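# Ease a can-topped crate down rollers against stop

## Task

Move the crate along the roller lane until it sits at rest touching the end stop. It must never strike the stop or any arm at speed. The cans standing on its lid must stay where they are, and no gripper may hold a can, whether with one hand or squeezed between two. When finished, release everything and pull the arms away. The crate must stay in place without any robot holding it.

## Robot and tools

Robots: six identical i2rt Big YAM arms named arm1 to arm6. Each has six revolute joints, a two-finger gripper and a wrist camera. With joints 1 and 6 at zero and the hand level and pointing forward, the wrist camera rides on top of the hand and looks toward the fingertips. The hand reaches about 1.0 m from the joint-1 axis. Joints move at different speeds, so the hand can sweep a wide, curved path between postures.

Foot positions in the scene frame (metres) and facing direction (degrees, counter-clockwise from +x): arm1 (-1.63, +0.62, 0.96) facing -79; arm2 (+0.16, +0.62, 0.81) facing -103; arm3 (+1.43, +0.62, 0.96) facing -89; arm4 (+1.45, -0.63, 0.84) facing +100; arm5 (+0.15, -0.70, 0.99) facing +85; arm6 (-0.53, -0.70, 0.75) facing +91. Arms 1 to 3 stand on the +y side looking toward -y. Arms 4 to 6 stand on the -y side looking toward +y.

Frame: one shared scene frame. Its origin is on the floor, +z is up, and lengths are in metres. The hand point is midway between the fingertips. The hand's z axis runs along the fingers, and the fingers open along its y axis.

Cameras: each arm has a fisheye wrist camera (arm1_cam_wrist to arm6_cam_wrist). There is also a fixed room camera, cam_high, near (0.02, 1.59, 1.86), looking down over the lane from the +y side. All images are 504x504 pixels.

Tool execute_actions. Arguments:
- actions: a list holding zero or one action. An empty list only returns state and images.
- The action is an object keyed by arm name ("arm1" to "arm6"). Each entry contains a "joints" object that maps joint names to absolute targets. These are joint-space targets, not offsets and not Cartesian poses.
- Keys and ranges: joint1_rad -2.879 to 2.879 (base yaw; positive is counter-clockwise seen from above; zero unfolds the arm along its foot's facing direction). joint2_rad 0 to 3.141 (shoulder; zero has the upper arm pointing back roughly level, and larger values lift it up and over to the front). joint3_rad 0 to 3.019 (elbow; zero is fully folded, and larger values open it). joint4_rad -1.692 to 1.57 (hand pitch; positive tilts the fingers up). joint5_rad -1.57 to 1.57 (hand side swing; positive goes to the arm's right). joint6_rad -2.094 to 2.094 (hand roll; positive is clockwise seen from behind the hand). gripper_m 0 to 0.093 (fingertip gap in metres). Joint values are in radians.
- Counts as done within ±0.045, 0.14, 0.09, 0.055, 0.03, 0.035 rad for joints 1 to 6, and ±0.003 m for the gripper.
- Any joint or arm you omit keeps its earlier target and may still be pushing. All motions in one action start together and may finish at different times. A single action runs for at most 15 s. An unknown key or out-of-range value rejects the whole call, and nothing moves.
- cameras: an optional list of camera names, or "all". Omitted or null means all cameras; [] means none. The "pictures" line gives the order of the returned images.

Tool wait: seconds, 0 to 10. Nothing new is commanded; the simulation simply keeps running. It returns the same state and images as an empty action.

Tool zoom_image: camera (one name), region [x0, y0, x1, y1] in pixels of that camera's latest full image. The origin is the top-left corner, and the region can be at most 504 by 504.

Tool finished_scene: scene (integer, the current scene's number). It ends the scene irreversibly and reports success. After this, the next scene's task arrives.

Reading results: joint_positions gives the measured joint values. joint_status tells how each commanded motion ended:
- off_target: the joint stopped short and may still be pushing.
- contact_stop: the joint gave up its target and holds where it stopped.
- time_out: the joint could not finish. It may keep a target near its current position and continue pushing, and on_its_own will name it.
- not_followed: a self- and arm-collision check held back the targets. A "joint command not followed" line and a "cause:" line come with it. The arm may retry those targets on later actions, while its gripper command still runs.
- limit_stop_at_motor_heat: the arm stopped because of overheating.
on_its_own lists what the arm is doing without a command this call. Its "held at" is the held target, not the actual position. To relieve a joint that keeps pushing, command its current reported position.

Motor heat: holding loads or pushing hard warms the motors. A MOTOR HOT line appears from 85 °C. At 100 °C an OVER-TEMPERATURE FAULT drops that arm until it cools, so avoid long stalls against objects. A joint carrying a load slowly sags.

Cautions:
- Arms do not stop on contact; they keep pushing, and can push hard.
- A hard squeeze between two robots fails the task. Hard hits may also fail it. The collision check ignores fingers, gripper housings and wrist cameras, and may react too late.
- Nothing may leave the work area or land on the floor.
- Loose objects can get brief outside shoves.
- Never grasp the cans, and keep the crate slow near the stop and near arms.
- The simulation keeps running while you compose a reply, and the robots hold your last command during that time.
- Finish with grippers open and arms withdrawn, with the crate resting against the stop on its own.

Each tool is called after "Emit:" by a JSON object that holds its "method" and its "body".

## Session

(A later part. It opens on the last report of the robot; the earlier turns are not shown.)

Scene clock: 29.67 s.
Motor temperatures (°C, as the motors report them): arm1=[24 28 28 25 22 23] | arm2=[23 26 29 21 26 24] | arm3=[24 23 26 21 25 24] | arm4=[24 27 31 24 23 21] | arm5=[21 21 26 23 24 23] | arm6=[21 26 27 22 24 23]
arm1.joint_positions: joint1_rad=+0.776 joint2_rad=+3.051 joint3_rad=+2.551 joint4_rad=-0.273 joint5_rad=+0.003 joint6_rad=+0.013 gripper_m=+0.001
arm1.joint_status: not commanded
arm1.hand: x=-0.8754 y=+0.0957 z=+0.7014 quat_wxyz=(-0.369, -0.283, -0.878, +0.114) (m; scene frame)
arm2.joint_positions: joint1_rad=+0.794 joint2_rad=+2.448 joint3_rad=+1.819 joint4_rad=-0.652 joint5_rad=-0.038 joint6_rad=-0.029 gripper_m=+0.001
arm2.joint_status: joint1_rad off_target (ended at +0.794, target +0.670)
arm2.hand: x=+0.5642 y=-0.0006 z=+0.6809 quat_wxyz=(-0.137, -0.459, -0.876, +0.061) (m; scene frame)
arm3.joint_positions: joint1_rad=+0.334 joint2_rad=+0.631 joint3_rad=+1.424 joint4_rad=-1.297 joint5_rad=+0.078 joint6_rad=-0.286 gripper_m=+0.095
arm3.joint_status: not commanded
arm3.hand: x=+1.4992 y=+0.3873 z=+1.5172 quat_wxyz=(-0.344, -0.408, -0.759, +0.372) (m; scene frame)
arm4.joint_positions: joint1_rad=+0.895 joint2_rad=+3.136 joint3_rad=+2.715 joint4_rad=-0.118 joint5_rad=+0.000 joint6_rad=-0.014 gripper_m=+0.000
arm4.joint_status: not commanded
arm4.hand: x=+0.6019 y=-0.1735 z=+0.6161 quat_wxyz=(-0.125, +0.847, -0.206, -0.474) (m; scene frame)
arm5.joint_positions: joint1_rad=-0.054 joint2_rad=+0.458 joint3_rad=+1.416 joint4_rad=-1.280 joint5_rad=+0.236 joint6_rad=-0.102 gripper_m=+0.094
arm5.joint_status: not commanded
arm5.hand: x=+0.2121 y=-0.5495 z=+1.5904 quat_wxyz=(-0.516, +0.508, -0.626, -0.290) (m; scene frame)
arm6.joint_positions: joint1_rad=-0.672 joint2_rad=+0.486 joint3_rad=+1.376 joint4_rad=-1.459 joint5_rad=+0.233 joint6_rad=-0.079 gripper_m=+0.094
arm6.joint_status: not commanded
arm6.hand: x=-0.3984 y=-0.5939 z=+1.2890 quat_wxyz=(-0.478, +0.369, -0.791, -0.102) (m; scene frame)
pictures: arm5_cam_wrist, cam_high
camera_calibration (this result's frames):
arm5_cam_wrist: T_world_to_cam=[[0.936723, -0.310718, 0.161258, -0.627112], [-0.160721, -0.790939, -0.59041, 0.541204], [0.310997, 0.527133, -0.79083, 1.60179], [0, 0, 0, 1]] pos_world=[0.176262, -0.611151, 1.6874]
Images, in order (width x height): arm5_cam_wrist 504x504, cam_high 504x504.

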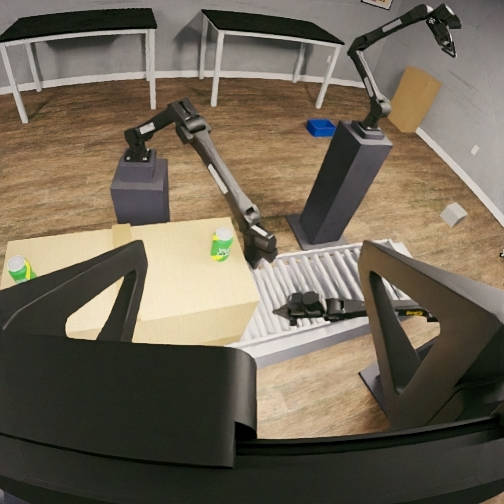

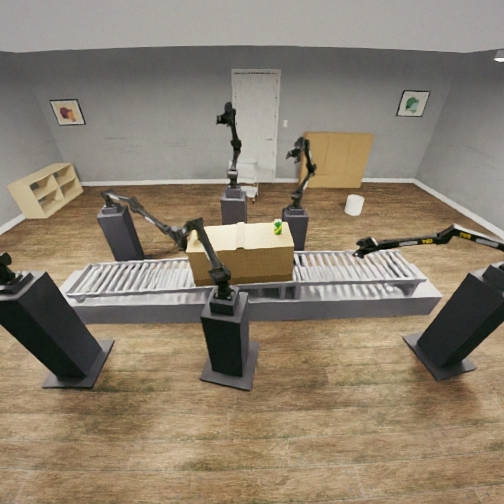

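Close to the can but wrist moves away in y; proceed.

Emit:
{"method": "execute_actions", "body": {"actions": [{"arm2":{"joints":{"joint1_rad":0.8}}}], "cameras": []}}

Emit:
{"method": "execute_actions", "body": {"actions": [{"arm2":{"joints":{"joint1_rad":0.93}}}], "cameras": []}}

Emit:
{"method": "execute_actions", "body": {"actions": [{"arm2":{"joints":{"joint1_rad":1.12}}}], "cameras": ["arm5_cam_wrist"]}}

Emit:
{"method": "execute_actions", "body": {"actions": [{"arm2":{"joints":{"joint2_rad":1.6,"joint1_rad":1.4}},"arm4":{"joints":{"joint1_rad":0.84}}}], "cameras": []}}

Emit:
{"method": "execute_actions", "body": {"actions": [{"arm4":{"joints":{"joint1_rad":0.78,"joint2_rad":3.0,"joint3_rad":2.55,"joint4_rad":-0.3}}}], "cameras": []}}

Emit:
{"method": "execute_actions", "body": {"actions": [{"arm4":{"joints":{"joint1_rad":0.73,"joint2_rad":2.9,"joint3_rad":2.38,"joint4_rad":-0.4}}}], "cameras": []}}

Emit:
{"method": "execute_actions", "body": {"actions": [{"arm4":{"joints":{"joint1_rad":0.68,"joint2_rad":2.8,"joint3_rad":2.2,"joint4_rad":-0.5}}}], "cameras": []}}

Emit:
{"method": "execute_actions", "body": {"actions": [{"arm4":{"joints":{"joint1_rad":0.63,"joint2_rad":2.71,"joint3_rad":2.0}}}], "cameras": []}}

Emit:
{"method": "execute_actions", "body": {"actions": [{"arm4":{"joints":{"joint1_rad":0.57,"joint2_rad":2.65,"joint3_rad":1.85}}}], "cameras": []}}

Emit:
{"method": "execute_actions", "body": {"actions": [{"arm4":{"joints":{"joint1_rad":0.44}}}], "cameras": []}}

Emit:
{"method": "execute_actions", "body": {"actions": [{"arm4":{"joints":{"joint1_rad":0.31}}}], "cameras": []}}

Emit:
{"method": "execute_actions", "body": {"actions": [{"arm4":{"joints":{"joint1_rad":0.18}}}], "cameras": []}}

Emit:
{"method": "execute_actions", "body": {"actions": [{"arm4":{"joints":{"joint1_rad":0.05}}}], "cameras": []}}

Emit:
{"method": "execute_actions", "body": {"actions": [{"arm4":{"joints":{"joint1_rad":-0.08}}}], "cameras": []}}

Emit:
{"method": "execute_actions", "body": {"actions": [{"arm4":{"joints":{"joint1_rad":-0.2}}}], "cameras": ["cam_high","arm4_cam_wrist","arm5_cam_wrist"]}}

Scene clock: 39.17 s.
Motor temperatures (°C, as the motors report them): arm1=[24 29 29 25 22 23] | arm2=[23 27 28 21 26 24] | arm3=[24 23 26 21 25 24] | arm4=[24 28 32 24 23 21] | arm5=[21 21 26 23 24 23] | arm6=[21 26 28 22 24 23]
arm1.joint_positions: joint1_rad=+0.776 joint2_rad=+3.051 joint3_rad=+2.551 joint4_rad=-0.273 joint5_rad=+0.003 joint6_rad=+0.013 gripper_m=+0.001
arm1.joint_status: not commanded
arm1.hand: x=-0.8754 y=+0.0957 z=+0.7014 quat_wxyz=(-0.369, -0.283, -0.878, +0.114) (m; scene frame)
arm2.joint_positions: joint1_rad=+0.891 joint2_rad=+2.448 joint3_rad=+1.823 joint4_rad=-0.654 joint5_rad=-0.028 joint6_rad=-0.038 gripper_m=+0.001
arm2.joint_status: joint1_rad off_target (ended at +0.891, target +0.800)
arm2.hand: x=+0.6219 y=+0.0394 z=+0.6815 quat_wxyz=(-0.137, -0.413, -0.899, +0.060) (m; scene frame)
arm3.joint_positions: joint1_rad=+0.334 joint2_rad=+0.631 joint3_rad=+1.424 joint4_rad=-1.297 joint5_rad=+0.078 joint6_rad=-0.286 gripper_m=+0.095
arm3.joint_status: not commanded
arm3.hand: x=+1.4992 y=+0.3873 z=+1.5172 quat_wxyz=(-0.344, -0.408, -0.759, +0.372) (m; scene frame)
arm4.joint_positions: joint1_rad=+0.895 joint2_rad=+3.136 joint3_rad=+2.715 joint4_rad=-0.118 joint5_rad=+0.000 joint6_rad=-0.014 gripper_m=+0.000
arm4.joint_status: not commanded
arm4.hand: x=+0.6019 y=-0.1735 z=+0.6161 quat_wxyz=(-0.125, +0.847, -0.206, -0.474) (m; scene frame)
arm5.joint_positions: joint1_rad=-0.054 joint2_rad=+0.458 joint3_rad=+1.416 joint4_rad=-1.280 joint5_rad=+0.236 joint6_rad=-0.102 gripper_m=+0.094
arm5.joint_status: not commanded
arm5.hand: x=+0.2121 y=-0.5495 z=+1.5904 quat_wxyz=(-0.516, +0.508, -0.626, -0.290) (m; scene frame)
arm6.joint_positions: joint1_rad=-0.672 joint2_rad=+0.486 joint3_rad=+1.376 joint4_rad=-1.459 joint5_rad=+0.233 joint6_rad=-0.079 gripper_m=+0.094
arm6.joint_status: not commanded
arm6.hand: x=-0.3984 y=-0.5939 z=+1.2890 quat_wxyz=(-0.478, +0.369, -0.791, -0.102) (m; scene frame)
pictures: none
No camera images: the call's "cameras" was empty. Leave "cameras" out to get every camera's image.

Scene clock: 40.53 s.
Motor temperatures (°C, as the motors report them): arm1=[24 29 29 25 22 23] | arm2=[23 27 28 21 26 24] | arm3=[24 23 26 21 25 24] | arm4=[24 28 32 24 23 21] | arm5=[21 21 26 23 24 23] | arm6=[21 26 28 22 24 23]
arm1.joint_positions: joint1_rad=+0.776 joint2_rad=+3.051 joint3_rad=+2.551 joint4_rad=-0.273 joint5_rad=+0.003 joint6_rad=+0.013 gripper_m=+0.001
arm1.joint_status: not commanded
arm1.hand: x=-0.8754 y=+0.0957 z=+0.7014 quat_wxyz=(-0.369, -0.283, -0.878, +0.114) (m; scene frame)
arm2.joint_positions: joint1_rad=+1.005 joint2_rad=+2.448 joint3_rad=+1.821 joint4_rad=-0.655 joint5_rad=-0.024 joint6_rad=-0.040 gripper_m=+0.001
arm2.joint_status: joint1_rad off_target (ended at +1.004, target +0.930)
arm2.hand: x=+0.6828 y=+0.0953 z=+0.6797 quat_wxyz=(-0.137, -0.361, -0.921, +0.054) (m; scene frame)
arm3.joint_positions: joint1_rad=+0.334 joint2_rad=+0.631 joint3_rad=+1.424 joint4_rad=-1.297 joint5_rad=+0.078 joint6_rad=-0.286 gripper_m=+0.095
arm3.joint_status: not commanded
arm3.hand: x=+1.4992 y=+0.3873 z=+1.5172 quat_wxyz=(-0.344, -0.408, -0.759, +0.372) (m; scene frame)
arm4.joint_positions: joint1_rad=+0.883 joint2_rad=+3.141 joint3_rad=+2.715 joint4_rad=-0.120 joint5_rad=+0.009 joint6_rad=-0.014 gripper_m=+0.000
arm4.joint_status: not commanded
arm4.hand: x=+0.6097 y=-0.1631 z=+0.6116 quat_wxyz=(-0.131, +0.847, -0.214, -0.469) (m; scene frame)
arm5.joint_positions: joint1_rad=-0.054 joint2_rad=+0.458 joint3_rad=+1.416 joint4_rad=-1.280 joint5_rad=+0.236 joint6_rad=-0.102 gripper_m=+0.094
arm5.joint_status: not commanded
arm5.hand: x=+0.2121 y=-0.5495 z=+1.5904 quat_wxyz=(-0.516, +0.508, -0.626, -0.290) (m; scene frame)
arm6.joint_positions: joint1_rad=-0.672 joint2_rad=+0.486 joint3_rad=+1.376 joint4_rad=-1.459 joint5_rad=+0.233 joint6_rad=-0.079 gripper_m=+0.094
arm6.joint_status: not commanded
arm6.hand: x=-0.3984 y=-0.5939 z=+1.2890 quat_wxyz=(-0.478, +0.369, -0.791, -0.102) (m; scene frame)
pictures: none
No camera images: the call's "cameras" was empty. Leave "cameras" out to get every camera's image.

Scene clock: 41.97 s.
Motor temperatures (°C, as the motors report them): arm1=[24 29 29 25 22 23] | arm2=[23 27 28 21 26 24] | arm3=[24 23 26 21 25 24] | arm4=[24 28 32 24 23 21] | arm5=[21 21 26 23 24 23] | arm6=[21 26 28 22 24 23]
arm1.joint_positions: joint1_rad=+0.776 joint2_rad=+3.051 joint3_rad=+2.551 joint4_rad=-0.273 joint5_rad=+0.003 joint6_rad=+0.013 gripper_m=+0.001
arm1.joint_status: not commanded
arm1.hand: x=-0.8754 y=+0.0957 z=+0.7014 quat_wxyz=(-0.369, -0.283, -0.878, +0.114) (m; scene frame)
arm2.joint_positions: joint1_rad=+1.120 joint2_rad=+2.448 joint3_rad=+1.805 joint4_rad=-0.688 joint5_rad=-0.001 joint6_rad=-0.008 gripper_m=+0.001
arm2.joint_status: all done
arm2.hand: x=+0.7247 y=+0.1648 z=+0.6702 quat_wxyz=(-0.113, -0.325, -0.938, +0.046) (m; scene frame)
arm3.joint_positions: joint1_rad=+0.334 joint2_rad=+0.631 joint3_rad=+1.424 joint4_rad=-1.297 joint5_rad=+0.078 joint6_rad=-0.286 gripper_m=+0.095
arm3.joint_status: not commanded
arm3.hand: x=+1.4992 y=+0.3873 z=+1.5172 quat_wxyz=(-0.344, -0.408, -0.759, +0.372) (m; scene frame)
arm4.joint_positions: joint1_rad=+0.878 joint2_rad=+3.143 joint3_rad=+2.715 joint4_rad=-0.120 joint5_rad=+0.010 joint6_rad=-0.014 gripper_m=+0.000
arm4.joint_status: not commanded
arm4.hand: x=+0.6128 y=-0.1591 z=+0.6098 quat_wxyz=(-0.132, +0.846, -0.216, -0.468) (m; scene frame)
arm5.joint_positions: joint1_rad=-0.054 joint2_rad=+0.458 joint3_rad=+1.416 joint4_rad=-1.280 joint5_rad=+0.236 joint6_rad=-0.102 gripper_m=+0.094
arm5.joint_status: not commanded
arm5.hand: x=+0.2121 y=-0.5495 z=+1.5904 quat_wxyz=(-0.516, +0.508, -0.626, -0.290) (m; scene frame)
arm6.joint_positions: joint1_rad=-0.672 joint2_rad=+0.486 joint3_rad=+1.376 joint4_rad=-1.459 joint5_rad=+0.233 joint6_rad=-0.079 gripper_m=+0.094
arm6.joint_status: not commanded
arm6.hand: x=-0.3984 y=-0.5939 z=+1.2890 quat_wxyz=(-0.478, +0.369, -0.791, -0.102) (m; scene frame)
pictures: arm5_cam_wrist
camera_calibration (this result's frames):
arm5_cam_wrist: T_world_to_cam=[[0.936723, -0.310718, 0.161258, -0.627112], [-0.160721, -0.790939, -0.59041, 0.541204], [0.310997, 0.527133, -0.79083, 1.60179], [0, 0, 0, 1]] pos_world=[0.176262, -0.611151, 1.6874]
Images, in order (width x height): arm5_cam_wrist 504x504.

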